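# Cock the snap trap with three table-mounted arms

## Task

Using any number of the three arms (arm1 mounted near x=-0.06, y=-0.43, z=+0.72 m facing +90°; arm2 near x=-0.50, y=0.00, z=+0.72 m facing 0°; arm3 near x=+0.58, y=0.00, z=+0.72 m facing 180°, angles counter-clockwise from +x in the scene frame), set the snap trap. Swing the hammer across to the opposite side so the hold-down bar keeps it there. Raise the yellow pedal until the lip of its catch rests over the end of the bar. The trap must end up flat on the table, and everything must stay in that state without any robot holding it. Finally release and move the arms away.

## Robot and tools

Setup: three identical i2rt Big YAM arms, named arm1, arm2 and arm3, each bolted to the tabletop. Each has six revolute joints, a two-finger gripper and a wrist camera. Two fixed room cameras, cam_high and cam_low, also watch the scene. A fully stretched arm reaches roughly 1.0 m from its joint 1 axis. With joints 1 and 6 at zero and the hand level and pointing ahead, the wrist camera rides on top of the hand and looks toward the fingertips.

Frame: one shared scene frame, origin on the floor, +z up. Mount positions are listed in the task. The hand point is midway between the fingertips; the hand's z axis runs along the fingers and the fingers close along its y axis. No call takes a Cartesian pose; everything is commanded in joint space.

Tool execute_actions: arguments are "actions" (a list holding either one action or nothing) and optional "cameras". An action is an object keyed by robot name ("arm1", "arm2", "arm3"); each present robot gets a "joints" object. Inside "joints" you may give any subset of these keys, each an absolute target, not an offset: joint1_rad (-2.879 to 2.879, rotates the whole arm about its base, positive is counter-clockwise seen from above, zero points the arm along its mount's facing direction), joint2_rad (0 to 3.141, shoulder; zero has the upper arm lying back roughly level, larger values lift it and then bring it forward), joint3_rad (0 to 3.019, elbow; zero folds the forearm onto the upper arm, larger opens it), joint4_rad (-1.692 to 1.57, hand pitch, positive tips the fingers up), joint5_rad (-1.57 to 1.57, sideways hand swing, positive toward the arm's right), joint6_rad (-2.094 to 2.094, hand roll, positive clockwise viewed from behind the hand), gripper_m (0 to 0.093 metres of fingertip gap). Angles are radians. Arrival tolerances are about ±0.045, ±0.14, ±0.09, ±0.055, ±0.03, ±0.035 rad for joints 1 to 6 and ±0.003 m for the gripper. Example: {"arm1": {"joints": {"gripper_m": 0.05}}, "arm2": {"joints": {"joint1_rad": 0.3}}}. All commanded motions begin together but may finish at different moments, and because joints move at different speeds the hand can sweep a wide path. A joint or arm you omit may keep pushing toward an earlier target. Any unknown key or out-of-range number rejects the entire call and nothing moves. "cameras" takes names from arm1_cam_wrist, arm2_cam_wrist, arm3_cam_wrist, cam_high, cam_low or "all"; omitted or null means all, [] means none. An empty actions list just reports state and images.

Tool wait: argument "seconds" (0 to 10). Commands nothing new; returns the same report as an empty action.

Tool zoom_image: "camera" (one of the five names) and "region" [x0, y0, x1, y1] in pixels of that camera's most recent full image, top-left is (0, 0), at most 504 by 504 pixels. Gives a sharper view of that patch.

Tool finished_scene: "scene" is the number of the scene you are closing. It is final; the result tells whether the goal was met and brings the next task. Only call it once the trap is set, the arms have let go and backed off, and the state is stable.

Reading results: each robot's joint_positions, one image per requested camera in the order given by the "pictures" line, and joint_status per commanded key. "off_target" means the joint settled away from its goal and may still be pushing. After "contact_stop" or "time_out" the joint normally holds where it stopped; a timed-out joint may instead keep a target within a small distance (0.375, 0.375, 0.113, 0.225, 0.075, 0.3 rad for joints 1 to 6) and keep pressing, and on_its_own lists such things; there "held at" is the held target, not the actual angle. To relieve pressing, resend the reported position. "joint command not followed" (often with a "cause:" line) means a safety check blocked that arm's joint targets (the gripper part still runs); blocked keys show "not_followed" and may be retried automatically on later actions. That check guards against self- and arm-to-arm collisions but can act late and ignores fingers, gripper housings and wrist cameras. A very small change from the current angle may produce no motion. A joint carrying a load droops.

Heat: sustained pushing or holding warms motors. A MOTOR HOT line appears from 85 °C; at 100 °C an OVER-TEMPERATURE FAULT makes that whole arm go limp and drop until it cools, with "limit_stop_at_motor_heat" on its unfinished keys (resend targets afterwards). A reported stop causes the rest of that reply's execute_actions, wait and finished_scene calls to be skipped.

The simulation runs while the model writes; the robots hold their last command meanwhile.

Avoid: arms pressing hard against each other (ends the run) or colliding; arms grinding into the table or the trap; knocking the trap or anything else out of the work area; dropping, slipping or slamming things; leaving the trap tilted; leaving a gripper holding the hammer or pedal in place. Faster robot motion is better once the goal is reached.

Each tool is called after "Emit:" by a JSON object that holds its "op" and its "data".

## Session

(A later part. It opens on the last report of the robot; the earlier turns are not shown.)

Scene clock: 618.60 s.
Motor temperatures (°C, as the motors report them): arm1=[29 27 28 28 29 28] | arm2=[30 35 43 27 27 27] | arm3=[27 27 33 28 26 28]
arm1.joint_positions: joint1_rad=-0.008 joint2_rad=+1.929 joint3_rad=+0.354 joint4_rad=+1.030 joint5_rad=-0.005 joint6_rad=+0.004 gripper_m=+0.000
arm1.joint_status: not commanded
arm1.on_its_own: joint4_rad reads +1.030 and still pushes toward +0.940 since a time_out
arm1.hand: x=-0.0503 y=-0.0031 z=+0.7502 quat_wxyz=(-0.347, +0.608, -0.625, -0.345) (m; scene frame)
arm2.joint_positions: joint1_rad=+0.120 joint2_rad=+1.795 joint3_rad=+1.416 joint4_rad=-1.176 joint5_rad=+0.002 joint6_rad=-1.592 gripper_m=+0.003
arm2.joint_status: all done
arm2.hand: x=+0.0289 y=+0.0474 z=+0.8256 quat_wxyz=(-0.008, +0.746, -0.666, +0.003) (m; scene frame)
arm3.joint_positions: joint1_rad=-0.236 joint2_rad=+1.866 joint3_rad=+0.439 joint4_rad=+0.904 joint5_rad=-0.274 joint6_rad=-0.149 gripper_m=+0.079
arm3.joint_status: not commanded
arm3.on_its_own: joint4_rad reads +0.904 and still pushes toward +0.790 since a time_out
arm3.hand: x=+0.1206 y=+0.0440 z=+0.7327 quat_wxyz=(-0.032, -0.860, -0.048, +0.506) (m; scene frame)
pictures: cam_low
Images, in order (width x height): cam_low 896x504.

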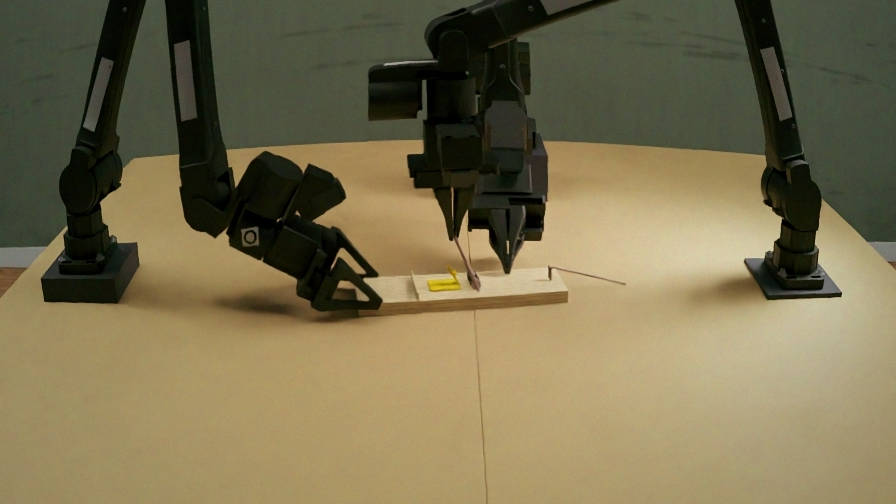

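Emit:
{"op": "execute_actions", "data": {"actions": [{"arm2":{"joints":{"joint2_rad":1.698,"joint3_rad":1.243,"joint4_rad":-1.206}}}], "cameras": ["cam_low","cam_high"]}}

Scene clock: 632.33 s.
Motor temperatures (°C, as the motors report them): arm1=[29 27 28 28 29 28] | arm2=[30 35 41 27 27 27] | arm3=[27 27 33 28 26 28]
arm1.joint_positions: joint1_rad=-0.008 joint2_rad=+1.929 joint3_rad=+0.354 joint4_rad=+1.030 joint5_rad=-0.005 joint6_rad=+0.004 gripper_m=+0.000
arm1.joint_status: not commanded
arm1.on_its_own: joint4_rad reads +1.030 and still pushes toward +0.940 since a time_out
arm1.hand: x=-0.0503 y=-0.0031 z=+0.7502 quat_wxyz=(-0.347, +0.608, -0.625, -0.345) (m; scene frame)
arm2.joint_positions: joint1_rad=+0.117 joint2_rad=+1.702 joint3_rad=+1.291 joint4_rad=-1.162 joint5_rad=+0.005 joint6_rad=-1.592 gripper_m=+0.003
arm2.joint_status: all done
arm2.hand: x=-0.0134 y=+0.0413 z=+0.8270 quat_wxyz=(-0.001, +0.745, -0.667, -0.002) (m; scene frame)
arm3.joint_positions: joint1_rad=-0.236 joint2_rad=+1.866 joint3_rad=+0.439 joint4_rad=+0.904 joint5_rad=-0.274 joint6_rad=-0.149 gripper_m=+0.079
arm3.joint_status: not commanded
arm3.on_its_own: joint4_rad reads +0.904 and still pushes toward +0.790 since a time_out
arm3.hand: x=+0.1206 y=+0.0440 z=+0.7327 quat_wxyz=(-0.032, -0.860, -0.048, +0.506) (m; scene frame)
pictures: cam_high, cam_low
Images, in order (width x height): cam_high 896x504, cam_low 896x504.

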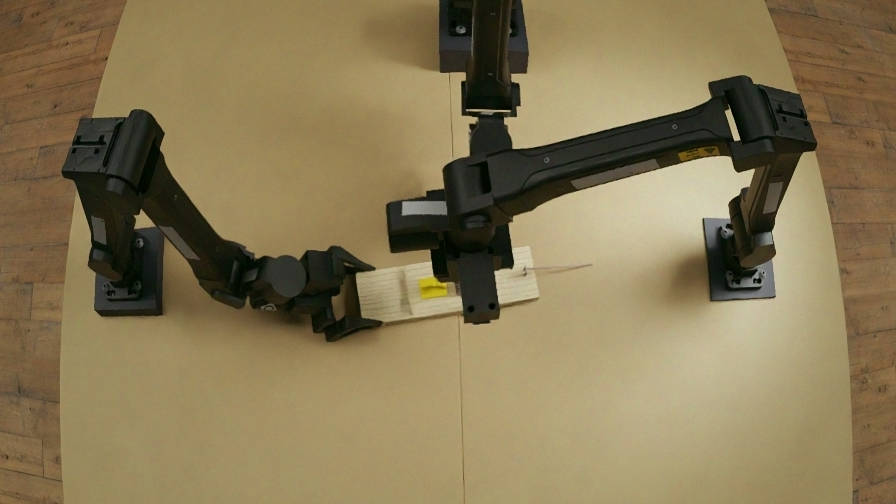

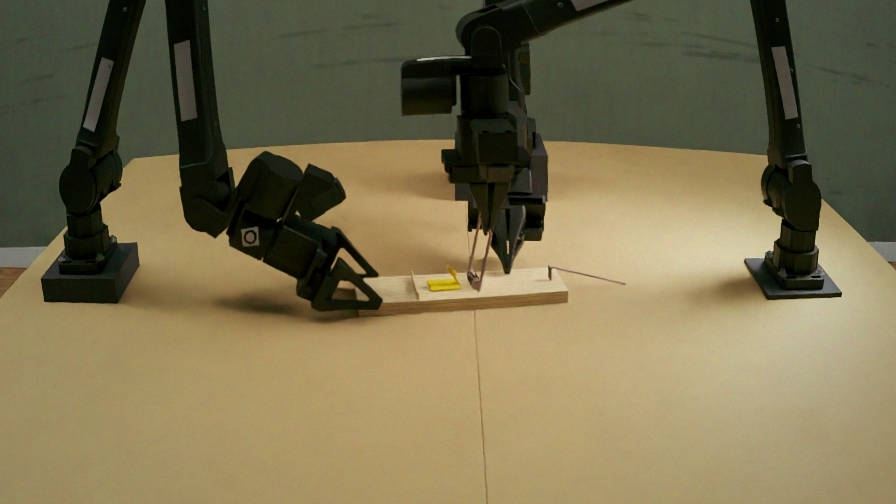

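Emit:
{"op": "execute_actions", "data": {"actions": [{"arm2":{"joints":{"joint1_rad":0.112,"joint2_rad":1.686,"joint3_rad":1.103,"joint4_rad":-1.115}}}], "cameras": ["cam_low","arm1_cam_wrist"]}}

Scene clock: 646.90 s.
Motor temperatures (°C, as the motors report them): arm1=[29 27 28 28 29 28] | arm2=[30 34 39 27 27 27] | arm3=[27 27 33 28 26 28]
arm1.joint_positions: joint1_rad=-0.008 joint2_rad=+1.929 joint3_rad=+0.354 joint4_rad=+1.030 joint5_rad=-0.005 joint6_rad=+0.004 gripper_m=+0.000
arm1.joint_status: not commanded
arm1.on_its_own: joint4_rad reads +1.030 and still pushes toward +0.940 since a time_out
arm1.hand: x=-0.0503 y=-0.0031 z=+0.7502 quat_wxyz=(-0.347, +0.608, -0.625, -0.345) (m; scene frame)
arm2.joint_positions: joint1_rad=+0.114 joint2_rad=+1.640 joint3_rad=+1.164 joint4_rad=-1.082 joint5_rad=+0.007 joint6_rad=-1.592 gripper_m=+0.003
arm2.joint_status: all done
arm2.hand: x=-0.0432 y=+0.0371 z=+0.8106 quat_wxyz=(-0.005, +0.744, -0.668, +0.004) (m; scene frame)
arm3.joint_positions: joint1_rad=-0.236 joint2_rad=+1.866 joint3_rad=+0.439 joint4_rad=+0.904 joint5_rad=-0.274 joint6_rad=-0.149 gripper_m=+0.079
arm3.joint_status: not commanded
arm3.on_its_own: joint4_rad reads +0.904 and still pushes toward +0.790 since a time_out
arm3.hand: x=+0.1206 y=+0.0440 z=+0.7327 quat_wxyz=(-0.032, -0.860, -0.048, +0.506) (m; scene frame)
pictures: arm1_cam_wrist, cam_low
Images, in order (width x height): arm1_cam_wrist 616x616, cam_low 896x504.

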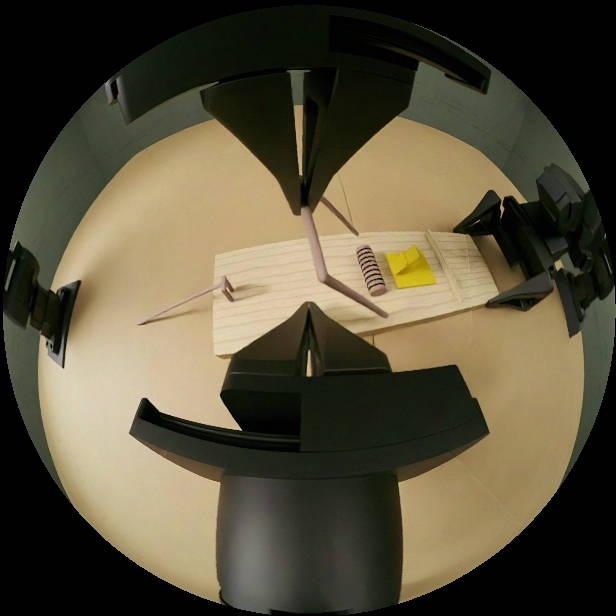

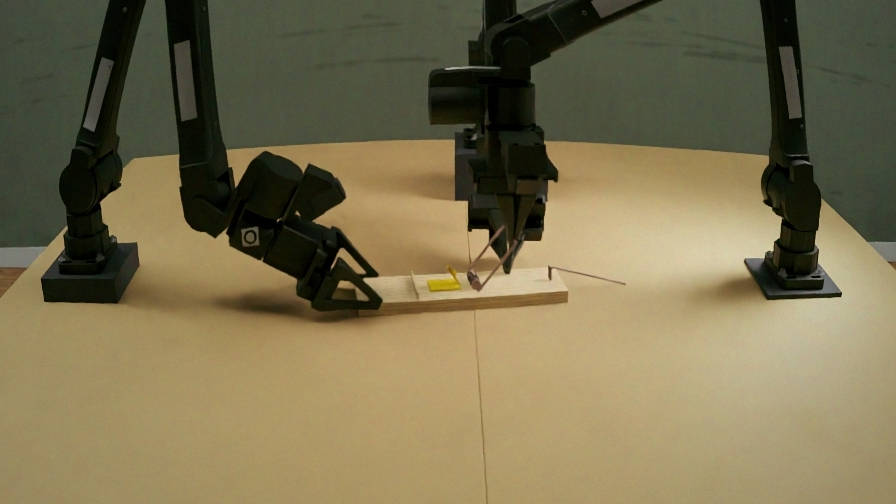

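Emit:
{"op": "execute_actions", "data": {"actions": [{"arm1":{"joints":{"joint2_rad":1.875,"joint3_rad":0.255,"joint4_rad":1.085}}}], "cameras": ["cam_low","arm1_cam_wrist"]}}

Scene clock: 679.70 s.
Motor temperatures (°C, as the motors report them): arm1=[29 27 28 28 29 28] | arm2=[30 33 36 27 27 27] | arm3=[27 27 33 28 26 28]
arm1.joint_positions: joint1_rad=-0.008 joint2_rad=+1.887 joint3_rad=+0.250 joint4_rad=+1.066 joint5_rad=-0.003 joint6_rad=+0.004 gripper_m=+0.000
arm1.joint_status: all done
arm1.hand: x=-0.0509 y=-0.0445 z=+0.7533 quat_wxyz=(-0.339, +0.612, -0.630, -0.336) (m; scene frame)
arm2.joint_positions: joint1_rad=+0.114 joint2_rad=+1.640 joint3_rad=+1.164 joint4_rad=-1.082 joint5_rad=+0.007 joint6_rad=-1.592 gripper_m=+0.003
arm2.joint_status: not commanded
arm2.hand: x=-0.0432 y=+0.0371 z=+0.8106 quat_wxyz=(-0.005, +0.744, -0.668, +0.004) (m; scene frame)
arm3.joint_positions: joint1_rad=-0.236 joint2_rad=+1.866 joint3_rad=+0.439 joint4_rad=+0.904 joint5_rad=-0.274 joint6_rad=-0.149 gripper_m=+0.079
arm3.joint_status: not commanded
arm3.on_its_own: joint4_rad reads +0.904 and still pushes toward +0.790 since a time_out
arm3.hand: x=+0.1206 y=+0.0440 z=+0.7327 quat_wxyz=(-0.032, -0.860, -0.048, +0.506) (m; scene frame)
pictures: arm1_cam_wrist, cam_low
Images, in order (width x height): arm1_cam_wrist 616x616, cam_low 896x504.

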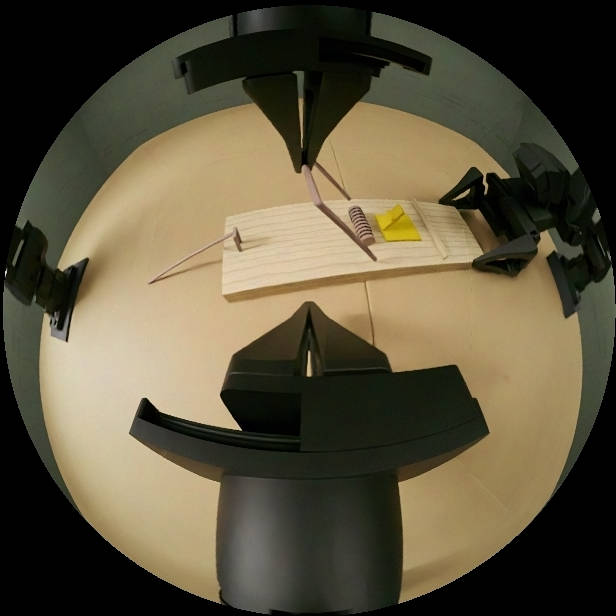

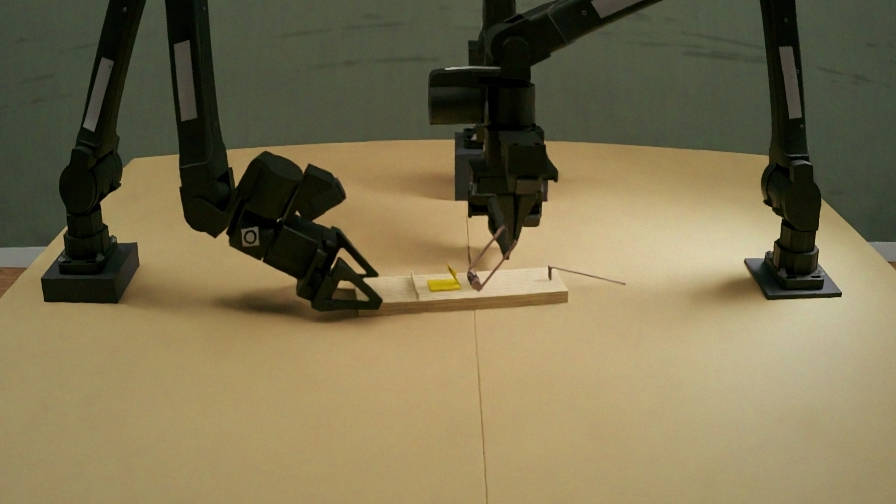

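Emit:
{"op": "execute_actions", "data": {"actions": [{"arm2":{"joints":{"joint1_rad":0.108,"joint2_rad":1.765,"joint3_rad":1.0,"joint4_rad":-0.94}}}], "cameras": ["cam_low","arm1_cam_wrist"]}}

Scene clock: 689.20 s.
Motor temperatures (°C, as the motors report them): arm1=[29 27 28 28 29 28] | arm2=[30 33 36 27 28 27] | arm3=[27 27 33 28 26 28]
arm1.joint_positions: joint1_rad=-0.008 joint2_rad=+1.887 joint3_rad=+0.250 joint4_rad=+1.066 joint5_rad=-0.003 joint6_rad=+0.004 gripper_m=+0.000
arm1.joint_status: not commanded
arm1.hand: x=-0.0509 y=-0.0445 z=+0.7533 quat_wxyz=(-0.339, +0.612, -0.630, -0.336) (m; scene frame)
arm2.joint_positions: joint1_rad=+0.110 joint2_rad=+1.681 joint3_rad=+1.045 joint4_rad=-0.957 joint5_rad=+0.009 joint6_rad=-1.595 gripper_m=+0.003
arm2.joint_status: all done
arm2.hand: x=-0.0684 y=+0.0332 z=+0.7550 quat_wxyz=(+0.008, +0.744, -0.668, -0.007) (m; scene frame)
arm3.joint_positions: joint1_rad=-0.236 joint2_rad=+1.866 joint3_rad=+0.439 joint4_rad=+0.904 joint5_rad=-0.274 joint6_rad=-0.149 gripper_m=+0.079
arm3.joint_status: not commanded
arm3.on_its_own: joint4_rad reads +0.904 and still pushes toward +0.790 since a time_out
arm3.hand: x=+0.1208 y=+0.0439 z=+0.7326 quat_wxyz=(-0.032, -0.860, -0.048, +0.506) (m; scene frame)
pictures: arm1_cam_wrist, cam_low
Images, in order (width x height): arm1_cam_wrist 616x616, cam_low 896x504.

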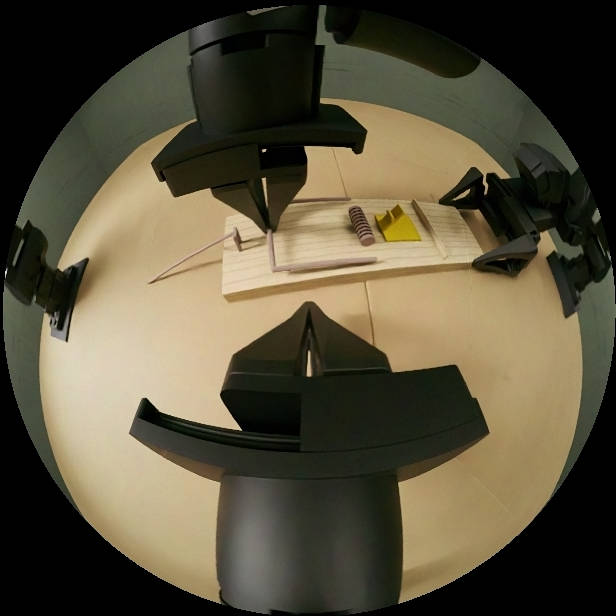

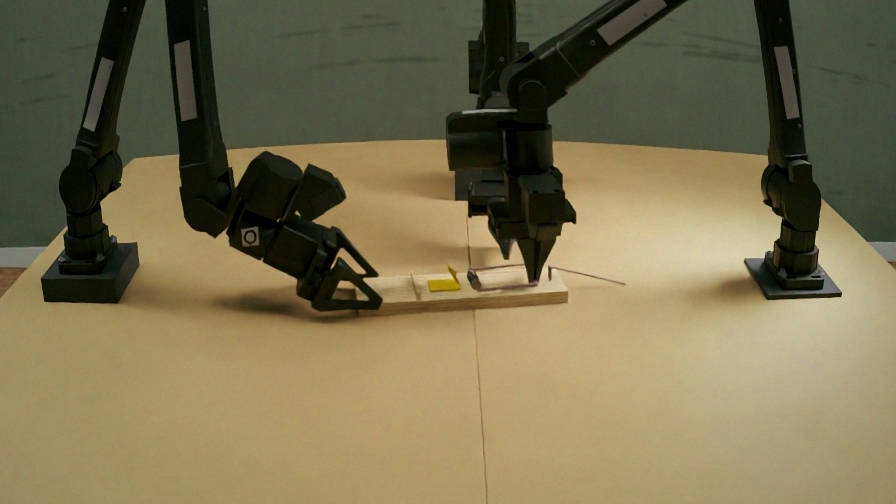

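Emit:
{"op": "zoom_image", "data": {"camera": "cam_low", "region": [410, 220, 590, 320]}}

Emit:
{"op": "zoom_image", "data": {"camera": "arm1_cam_wrist", "region": [200, 170, 450, 330]}}

Region (410, 220, 590, 320) of cam_low's 896x504 image, scaled by 2.800, with more detail than that image has.

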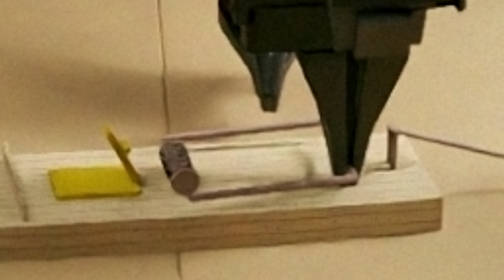

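Region (200, 170, 450, 330) of arm1_cam_wrist's 616x616 image, scaled by 2.016, with more detail than that image has; it fills the top 323 rows of this view, and the rest is white.

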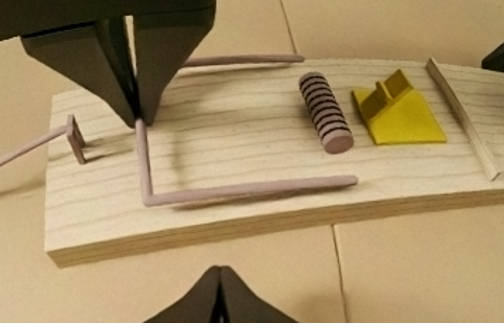

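Emit:
{"op": "execute_actions", "data": {"actions": [{"arm1":{"joints":{"joint1_rad":0.03,"joint2_rad":1.838,"joint3_rad":0.335,"joint4_rad":1.15}}}], "cameras": ["cam_low","arm1_cam_wrist","cam_high"]}}

Scene clock: 710.90 s.
Motor temperatures (°C, as the motors report them): arm1=[29 28 28 28 29 28] | arm2=[30 33 36 27 28 27] | arm3=[27 27 33 28 26 28]
arm1.joint_positions: joint1_rad=+0.020 joint2_rad=+1.851 joint3_rad=+0.317 joint4_rad=+1.123 joint5_rad=+0.000 joint6_rad=+0.004 gripper_m=+0.000
arm1.joint_status: all done
arm1.hand: x=-0.0611 y=+0.0016 z=+0.7939 quat_wxyz=(-0.384, +0.591, -0.593, -0.389) (m; scene frame)
arm2.joint_positions: joint1_rad=+0.111 joint2_rad=+1.680 joint3_rad=+1.045 joint4_rad=-0.956 joint5_rad=+0.006 joint6_rad=-1.596 gripper_m=+0.003
arm2.joint_status: not commanded
arm2.hand: x=-0.0683 y=+0.0344 z=+0.7551 quat_wxyz=(+0.007, +0.745, -0.667, -0.008) (m; scene frame)
arm3.joint_positions: joint1_rad=-0.236 joint2_rad=+1.866 joint3_rad=+0.438 joint4_rad=+0.904 joint5_rad=-0.273 joint6_rad=-0.147 gripper_m=+0.079
arm3.joint_status: not commanded
arm3.on_its_own: joint4_rad reads +0.904 and still pushes toward +0.790 since a time_out
arm3.hand: x=+0.1210 y=+0.0442 z=+0.7325 quat_wxyz=(-0.032, -0.861, -0.047, +0.506) (m; scene frame)
pictures: arm1_cam_wrist, cam_high, cam_low
Images, in order (width x height): arm1_cam_wrist 616x616, cam_high 896x504, cam_low 896x504.

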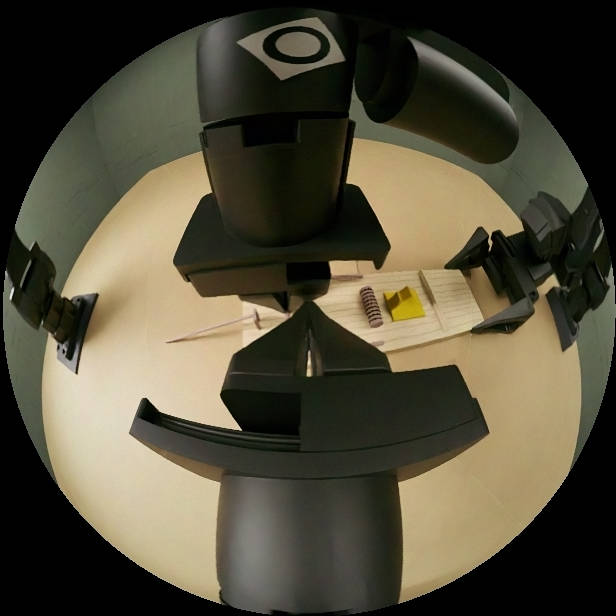

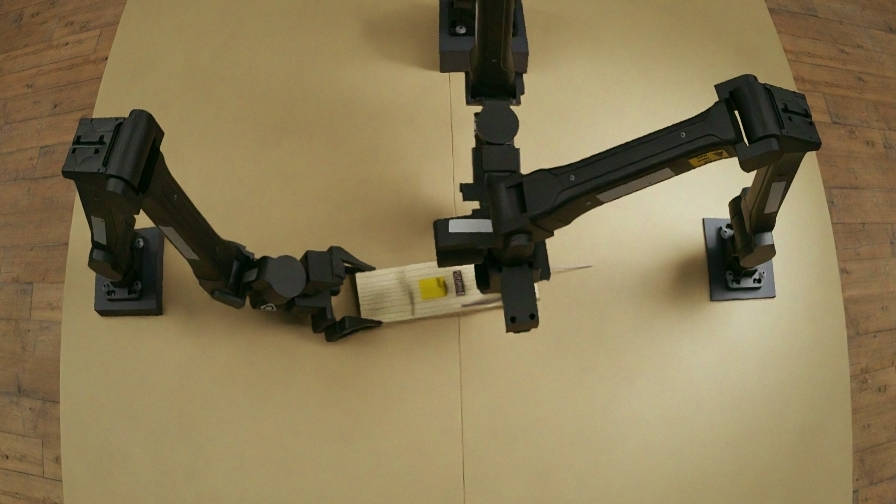

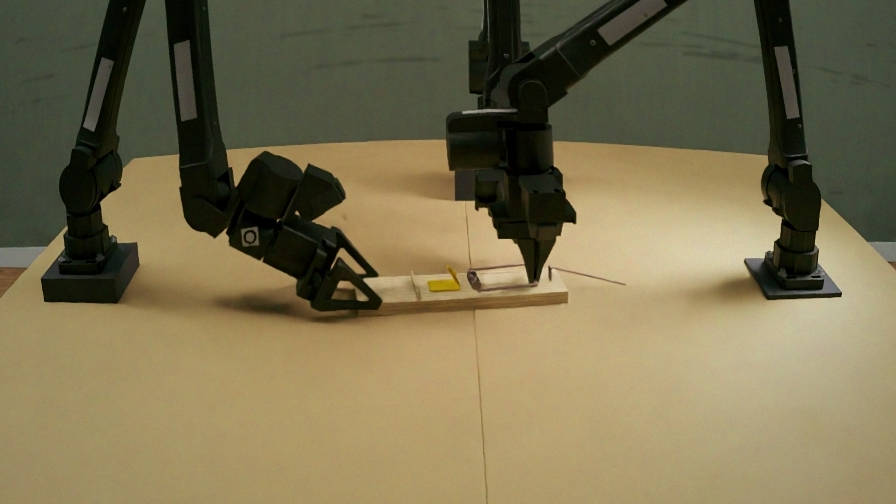

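Emit:
{"op": "execute_actions", "data": {"actions": [{"arm1":{"joints":{"joint2_rad":1.935,"joint3_rad":0.32}}}], "cameras": ["cam_low","arm1_cam_wrist","arm2_cam_wrist"]}}

Scene clock: 720.67 s.
Motor temperatures (°C, as the motors report them): arm1=[29 28 28 28 29 28] | arm2=[30 33 36 27 28 27] | arm3=[27 27 33 28 26 28]
arm1.joint_positions: joint1_rad=+0.020 joint2_rad=+1.927 joint3_rad=+0.317 joint4_rad=+1.132 joint5_rad=+0.000 joint6_rad=+0.004 gripper_m=+0.000
arm1.joint_status: all done
arm1.hand: x=-0.0612 y=-0.0089 z=+0.7652 quat_wxyz=(-0.364, +0.604, -0.605, -0.369) (m; scene frame)
arm2.joint_positions: joint1_rad=+0.111 joint2_rad=+1.680 joint3_rad=+1.045 joint4_rad=-0.956 joint5_rad=+0.006 joint6_rad=-1.596 gripper_m=+0.003
arm2.joint_status: not commanded
arm2.hand: x=-0.0683 y=+0.0344 z=+0.7551 quat_wxyz=(+0.007, +0.745, -0.667, -0.008) (m; scene frame)
arm3.joint_positions: joint1_rad=-0.236 joint2_rad=+1.866 joint3_rad=+0.438 joint4_rad=+0.904 joint5_rad=-0.273 joint6_rad=-0.147 gripper_m=+0.079
arm3.joint_status: not commanded
arm3.on_its_own: joint4_rad reads +0.904 and still pushes toward +0.790 since a time_out
arm3.hand: x=+0.1210 y=+0.0442 z=+0.7325 quat_wxyz=(-0.032, -0.861, -0.047, +0.506) (m; scene frame)
pictures: arm1_cam_wrist, arm2_cam_wrist, cam_low
Images, in order (width x height): arm1_cam_wrist 616x616, arm2_cam_wrist 616x616, cam_low 896x504.

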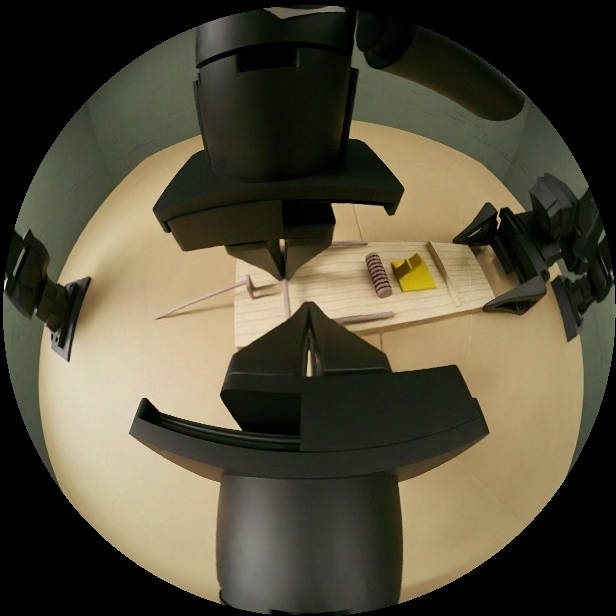

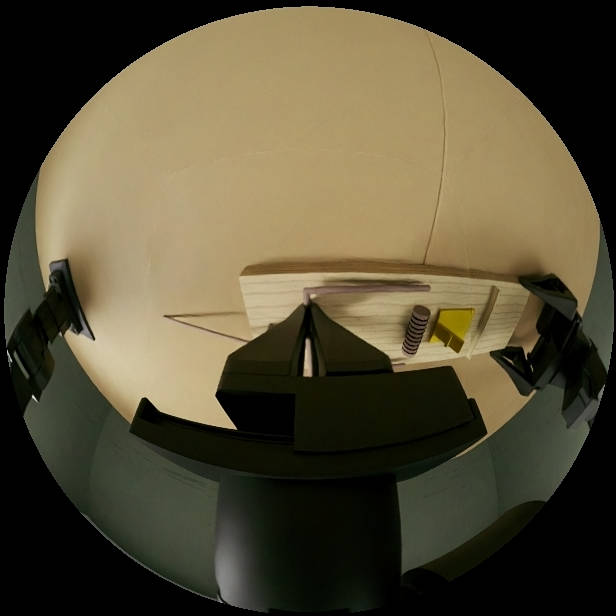

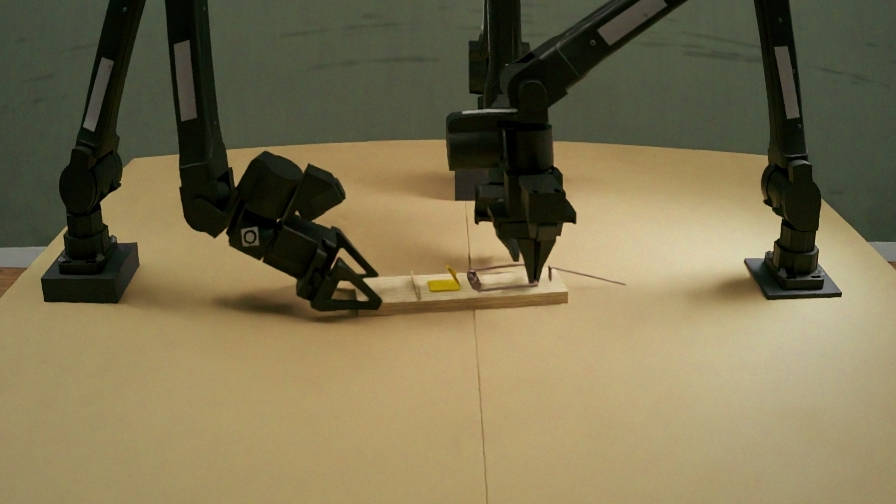

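Emit:
{"op": "zoom_image", "data": {"camera": "arm1_cam_wrist", "region": [220, 230, 420, 380]}}

Emit:
{"op": "zoom_image", "data": {"camera": "cam_low", "region": [450, 220, 590, 310]}}

Region (220, 230, 420, 380) of arm1_cam_wrist's 616x616 image, scaled by 2.520, with more detail than that image has; it fills the top 378 rows of this view, and the rest is white.

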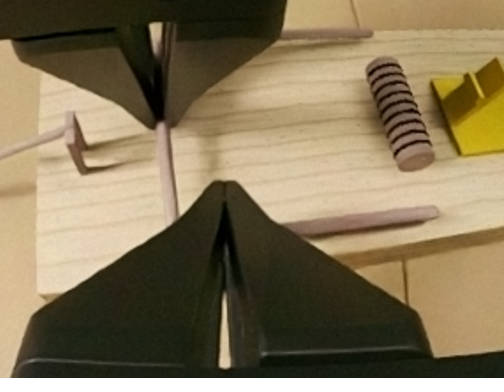

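Region (450, 220, 590, 310) of cam_low's 896x504 image, scaled by 3.600, with more detail than that image has; it fills the top 324 rows of this view, and the rest is white.

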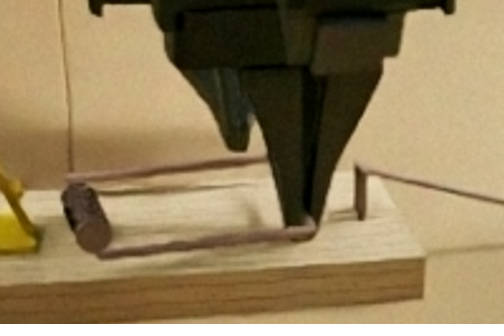

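Emit:
{"op": "execute_actions", "data": {"actions": [{"arm1":{"joints":{"joint3_rad":0.356}}}], "cameras": ["cam_low","arm1_cam_wrist"]}}

Scene clock: 729.33 s.
Motor temperatures (°C, as the motors report them): arm1=[29 28 28 28 29 28] | arm2=[30 32 36 27 28 27] | arm3=[27 27 33 28 26 28]
arm1.joint_positions: joint1_rad=+0.020 joint2_rad=+1.927 joint3_rad=+0.349 joint4_rad=+1.132 joint5_rad=+0.000 joint6_rad=+0.004 gripper_m=+0.000
arm1.joint_status: all done
arm1.hand: x=-0.0612 y=+0.0065 z=+0.7717 quat_wxyz=(-0.374, +0.598, -0.600, -0.378) (m; scene frame)
arm2.joint_positions: joint1_rad=+0.111 joint2_rad=+1.680 joint3_rad=+1.045 joint4_rad=-0.956 joint5_rad=+0.006 joint6_rad=-1.596 gripper_m=+0.003
arm2.joint_status: not commanded
arm2.hand: x=-0.0683 y=+0.0344 z=+0.7551 quat_wxyz=(+0.007, +0.745, -0.667, -0.008) (m; scene frame)
arm3.joint_positions: joint1_rad=-0.236 joint2_rad=+1.866 joint3_rad=+0.438 joint4_rad=+0.904 joint5_rad=-0.273 joint6_rad=-0.147 gripper_m=+0.079
arm3.joint_status: not commanded
arm3.on_its_own: joint4_rad reads +0.904 and still pushes toward +0.790 since a time_out
arm3.hand: x=+0.1210 y=+0.0442 z=+0.7325 quat_wxyz=(-0.032, -0.861, -0.047, +0.506) (m; scene frame)
pictures: arm1_cam_wrist, cam_low
Images, in order (width x height): arm1_cam_wrist 616x616, cam_low 896x504.

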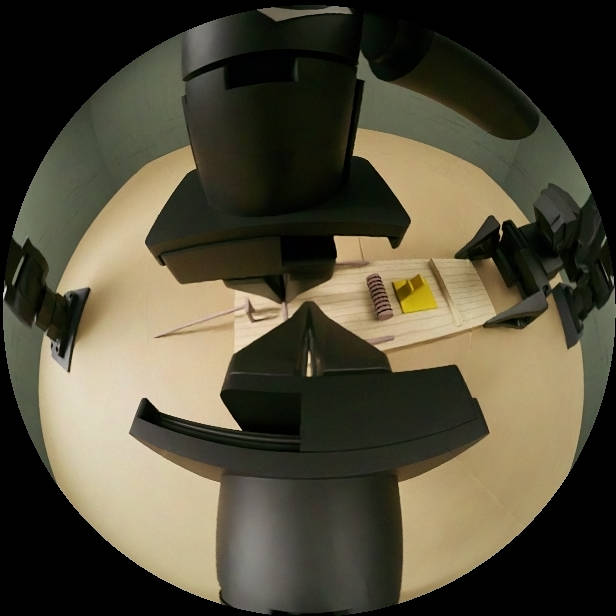

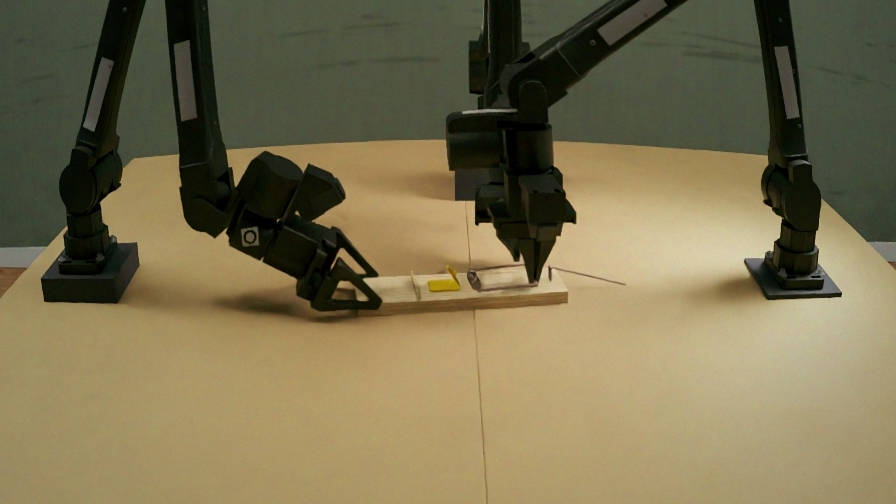

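Emit:
{"op": "execute_actions", "data": {"actions": [{"arm1":{"joints":{"joint2_rad":1.965,"joint3_rad":0.345,"joint4_rad":1.125}}}], "cameras": ["cam_low","arm1_cam_wrist"]}}

Scene clock: 736.67 s.
Motor temperatures (°C, as the motors report them): arm1=[29 28 28 28 29 28] | arm2=[30 32 36 27 28 27] | arm3=[27 27 33 28 26 28]
arm1.joint_positions: joint1_rad=+0.020 joint2_rad=+1.949 joint3_rad=+0.349 joint4_rad=+1.132 joint5_rad=+0.000 joint6_rad=+0.004 gripper_m=+0.000
arm1.joint_status: all done
arm1.hand: x=-0.0612 y=+0.0029 z=+0.7626 quat_wxyz=(-0.367, +0.602, -0.604, -0.372) (m; scene frame)
arm2.joint_positions: joint1_rad=+0.111 joint2_rad=+1.680 joint3_rad=+1.045 joint4_rad=-0.956 joint5_rad=+0.006 joint6_rad=-1.596 gripper_m=+0.003
arm2.joint_status: not commanded
arm2.hand: x=-0.0683 y=+0.0344 z=+0.7551 quat_wxyz=(+0.007, +0.745, -0.667, -0.008) (m; scene frame)
arm3.joint_positions: joint1_rad=-0.236 joint2_rad=+1.866 joint3_rad=+0.438 joint4_rad=+0.904 joint5_rad=-0.273 joint6_rad=-0.147 gripper_m=+0.079
arm3.joint_status: not commanded
arm3.on_its_own: joint4_rad reads +0.904 and still pushes toward +0.790 since a time_out
arm3.hand: x=+0.1210 y=+0.0442 z=+0.7325 quat_wxyz=(-0.032, -0.861, -0.047, +0.506) (m; scene frame)
pictures: arm1_cam_wrist, cam_low
Images, in order (width x height): arm1_cam_wrist 616x616, cam_low 896x504.

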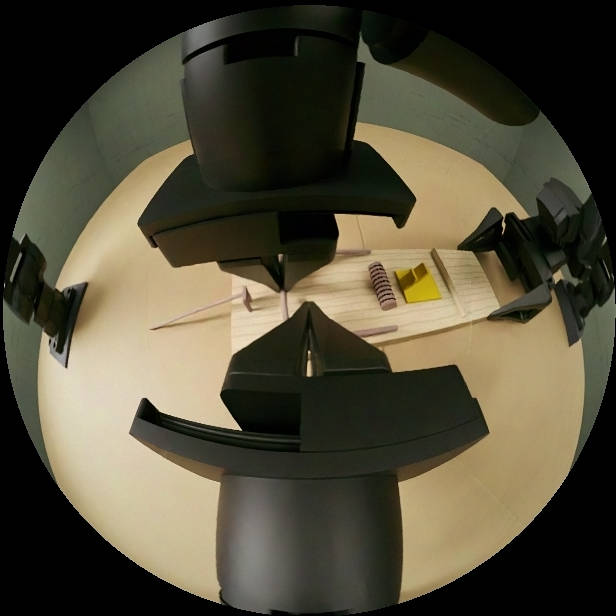

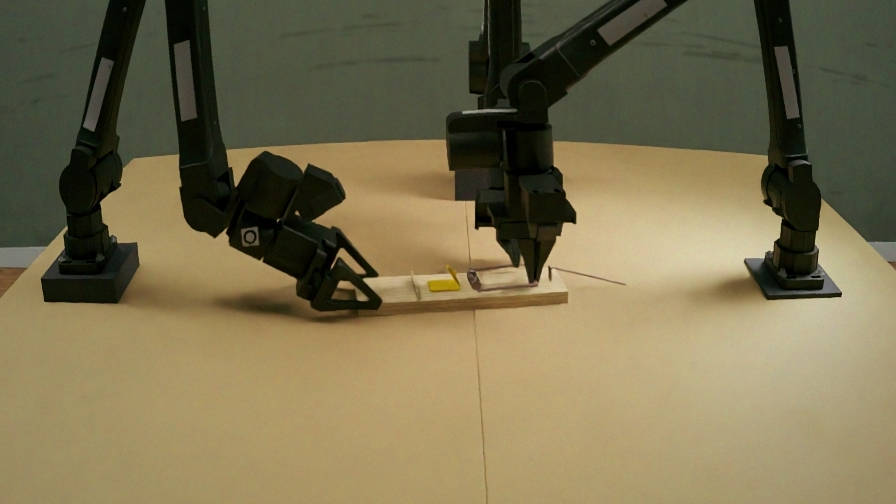

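Emit:
{"op": "zoom_image", "data": {"camera": "cam_low", "region": [450, 220, 590, 310]}}

Emit:
{"op": "zoom_image", "data": {"camera": "arm1_cam_wrist", "region": [220, 230, 420, 380]}}

Region (450, 220, 590, 310) of cam_low's 896x504 image, scaled by 3.600, with more detail than that image has; it fills the top 324 rows of this view, and the rest is white.

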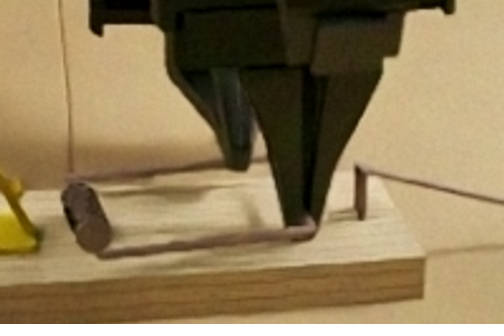

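Region (220, 230, 420, 380) of arm1_cam_wrist's 616x616 image, scaled by 2.520, with more detail than that image has; it fills the top 378 rows of this view, and the rest is white.

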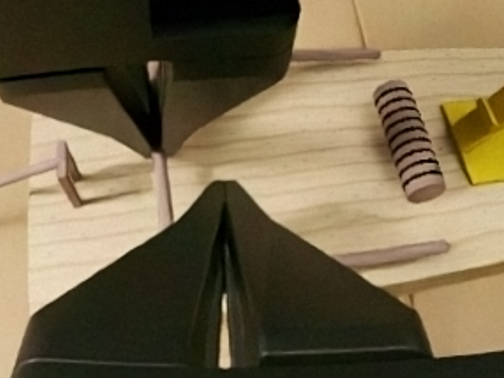

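Emit:
{"op": "execute_actions", "data": {"actions": [{"arm1":{"joints":{"joint2_rad":2.07,"joint3_rad":0.298,"joint4_rad":1.02}}}], "cameras": ["cam_low","arm1_cam_wrist"]}}

Scene clock: 741.93 s.
Motor temperatures (°C, as the motors report them): arm1=[29 28 28 28 29 28] | arm2=[30 32 36 27 28 27] | arm3=[27 27 33 28 26 28]
arm1.joint_positions: joint1_rad=+0.020 joint2_rad=+1.954 joint3_rad=+0.344 joint4_rad=+1.130 joint5_rad=+0.000 joint6_rad=+0.004 gripper_m=+0.000
arm1.joint_status: joint4_rad time_out (moved -0.002 of -0.112); the others done
arm1.on_its_own: joint4_rad reads +1.130 and still pushes toward +1.020 since a time_out
arm1.hand: x=-0.0612 y=-0.0005 z=+0.7591 quat_wxyz=(-0.364, +0.604, -0.606, -0.368) (m; scene frame)
arm2.joint_positions: joint1_rad=+0.111 joint2_rad=+1.680 joint3_rad=+1.044 joint4_rad=-0.955 joint5_rad=+0.006 joint6_rad=-1.596 gripper_m=+0.003
arm2.joint_status: not commanded
arm2.hand: x=-0.0684 y=+0.0344 z=+0.7549 quat_wxyz=(+0.006, +0.745, -0.667, -0.008) (m; scene frame)
arm3.joint_positions: joint1_rad=-0.236 joint2_rad=+1.866 joint3_rad=+0.438 joint4_rad=+0.904 joint5_rad=-0.273 joint6_rad=-0.147 gripper_m=+0.079
arm3.joint_status: not commanded
arm3.on_its_own: joint4_rad reads +0.904 and still pushes toward +0.790 since a time_out
arm3.hand: x=+0.1210 y=+0.0442 z=+0.7325 quat_wxyz=(-0.032, -0.861, -0.047, +0.506) (m; scene frame)
pictures: arm1_cam_wrist, cam_low
Images, in order (width x height): arm1_cam_wrist 616x616, cam_low 896x504.

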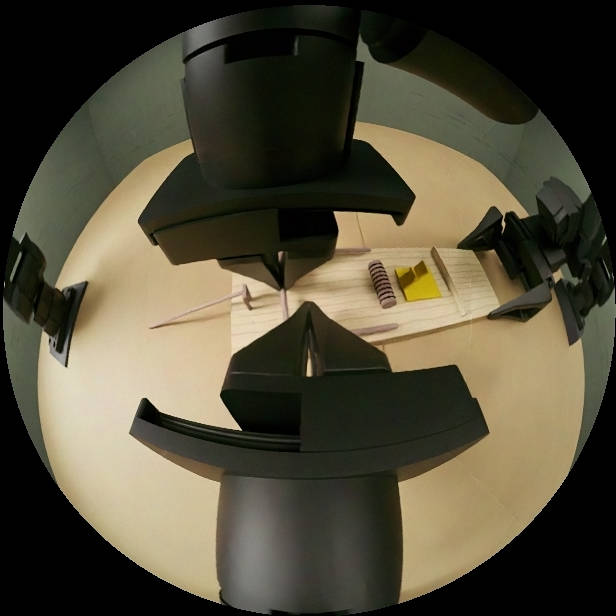

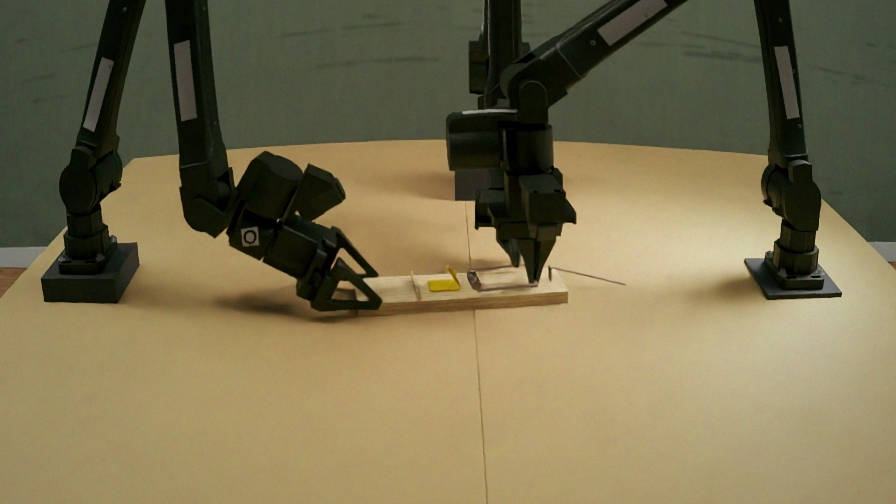

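Emit:
{"op": "execute_actions", "data": {"actions": [{"arm2":{"joints":{"joint2_rad":1.69,"joint3_rad":1.05,"joint4_rad":-0.955,"gripper_m":0.012}}}], "cameras": ["cam_low","arm1_cam_wrist"]}}

Scene clock: 747.50 s.
Motor temperatures (°C, as the motors report them): arm1=[29 27 28 28 29 28] | arm2=[30 32 36 27 28 27] | arm3=[27 27 32 28 26 28]
arm1.joint_positions: joint1_rad=+0.020 joint2_rad=+1.964 joint3_rad=+0.346 joint4_rad=+1.127 joint5_rad=+0.000 joint6_rad=+0.004 gripper_m=+0.000
arm1.joint_status: not commanded
arm1.on_its_own: joint4_rad reads +1.127 and still pushes toward +1.020 since a time_out
arm1.hand: x=-0.0612 y=-0.0013 z=+0.7551 quat_wxyz=(-0.361, +0.606, -0.608, -0.365) (m; scene frame)
arm2.joint_positions: joint1_rad=+0.111 joint2_rad=+1.677 joint3_rad=+1.044 joint4_rad=-0.966 joint5_rad=+0.006 joint6_rad=-1.590 gripper_m=+0.012
arm2.joint_status: all done
arm2.hand: x=-0.0708 y=+0.0342 z=+0.7565 quat_wxyz=(+0.009, +0.743, -0.670, -0.010) (m; scene frame)
arm3.joint_positions: joint1_rad=-0.236 joint2_rad=+1.866 joint3_rad=+0.438 joint4_rad=+0.904 joint5_rad=-0.273 joint6_rad=-0.147 gripper_m=+0.079
arm3.joint_status: not commanded
arm3.on_its_own: joint4_rad reads +0.904 and still pushes toward +0.790 since a time_out
arm3.hand: x=+0.1210 y=+0.0442 z=+0.7325 quat_wxyz=(-0.032, -0.861, -0.047, +0.506) (m; scene frame)
pictures: arm1_cam_wrist, cam_low
Images, in order (width x height): arm1_cam_wrist 616x616, cam_low 896x504.

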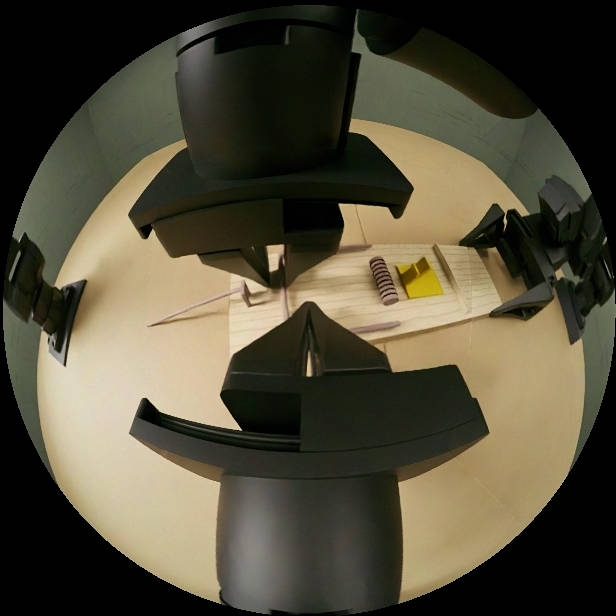

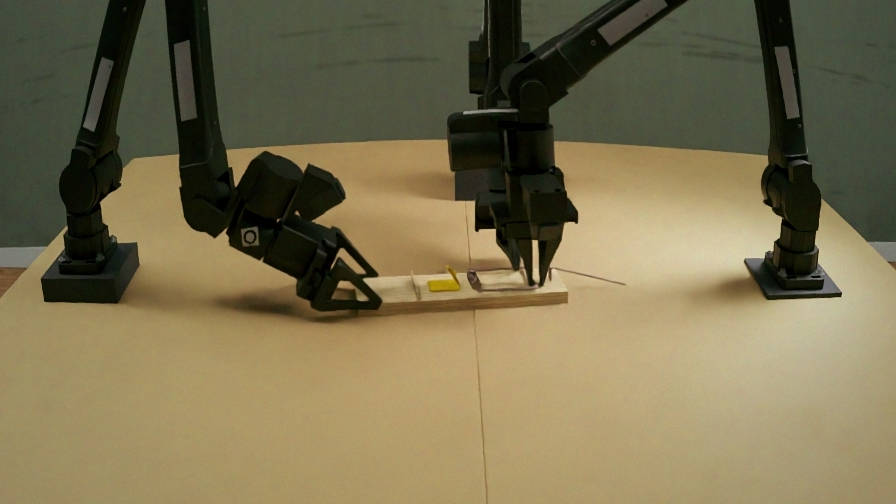

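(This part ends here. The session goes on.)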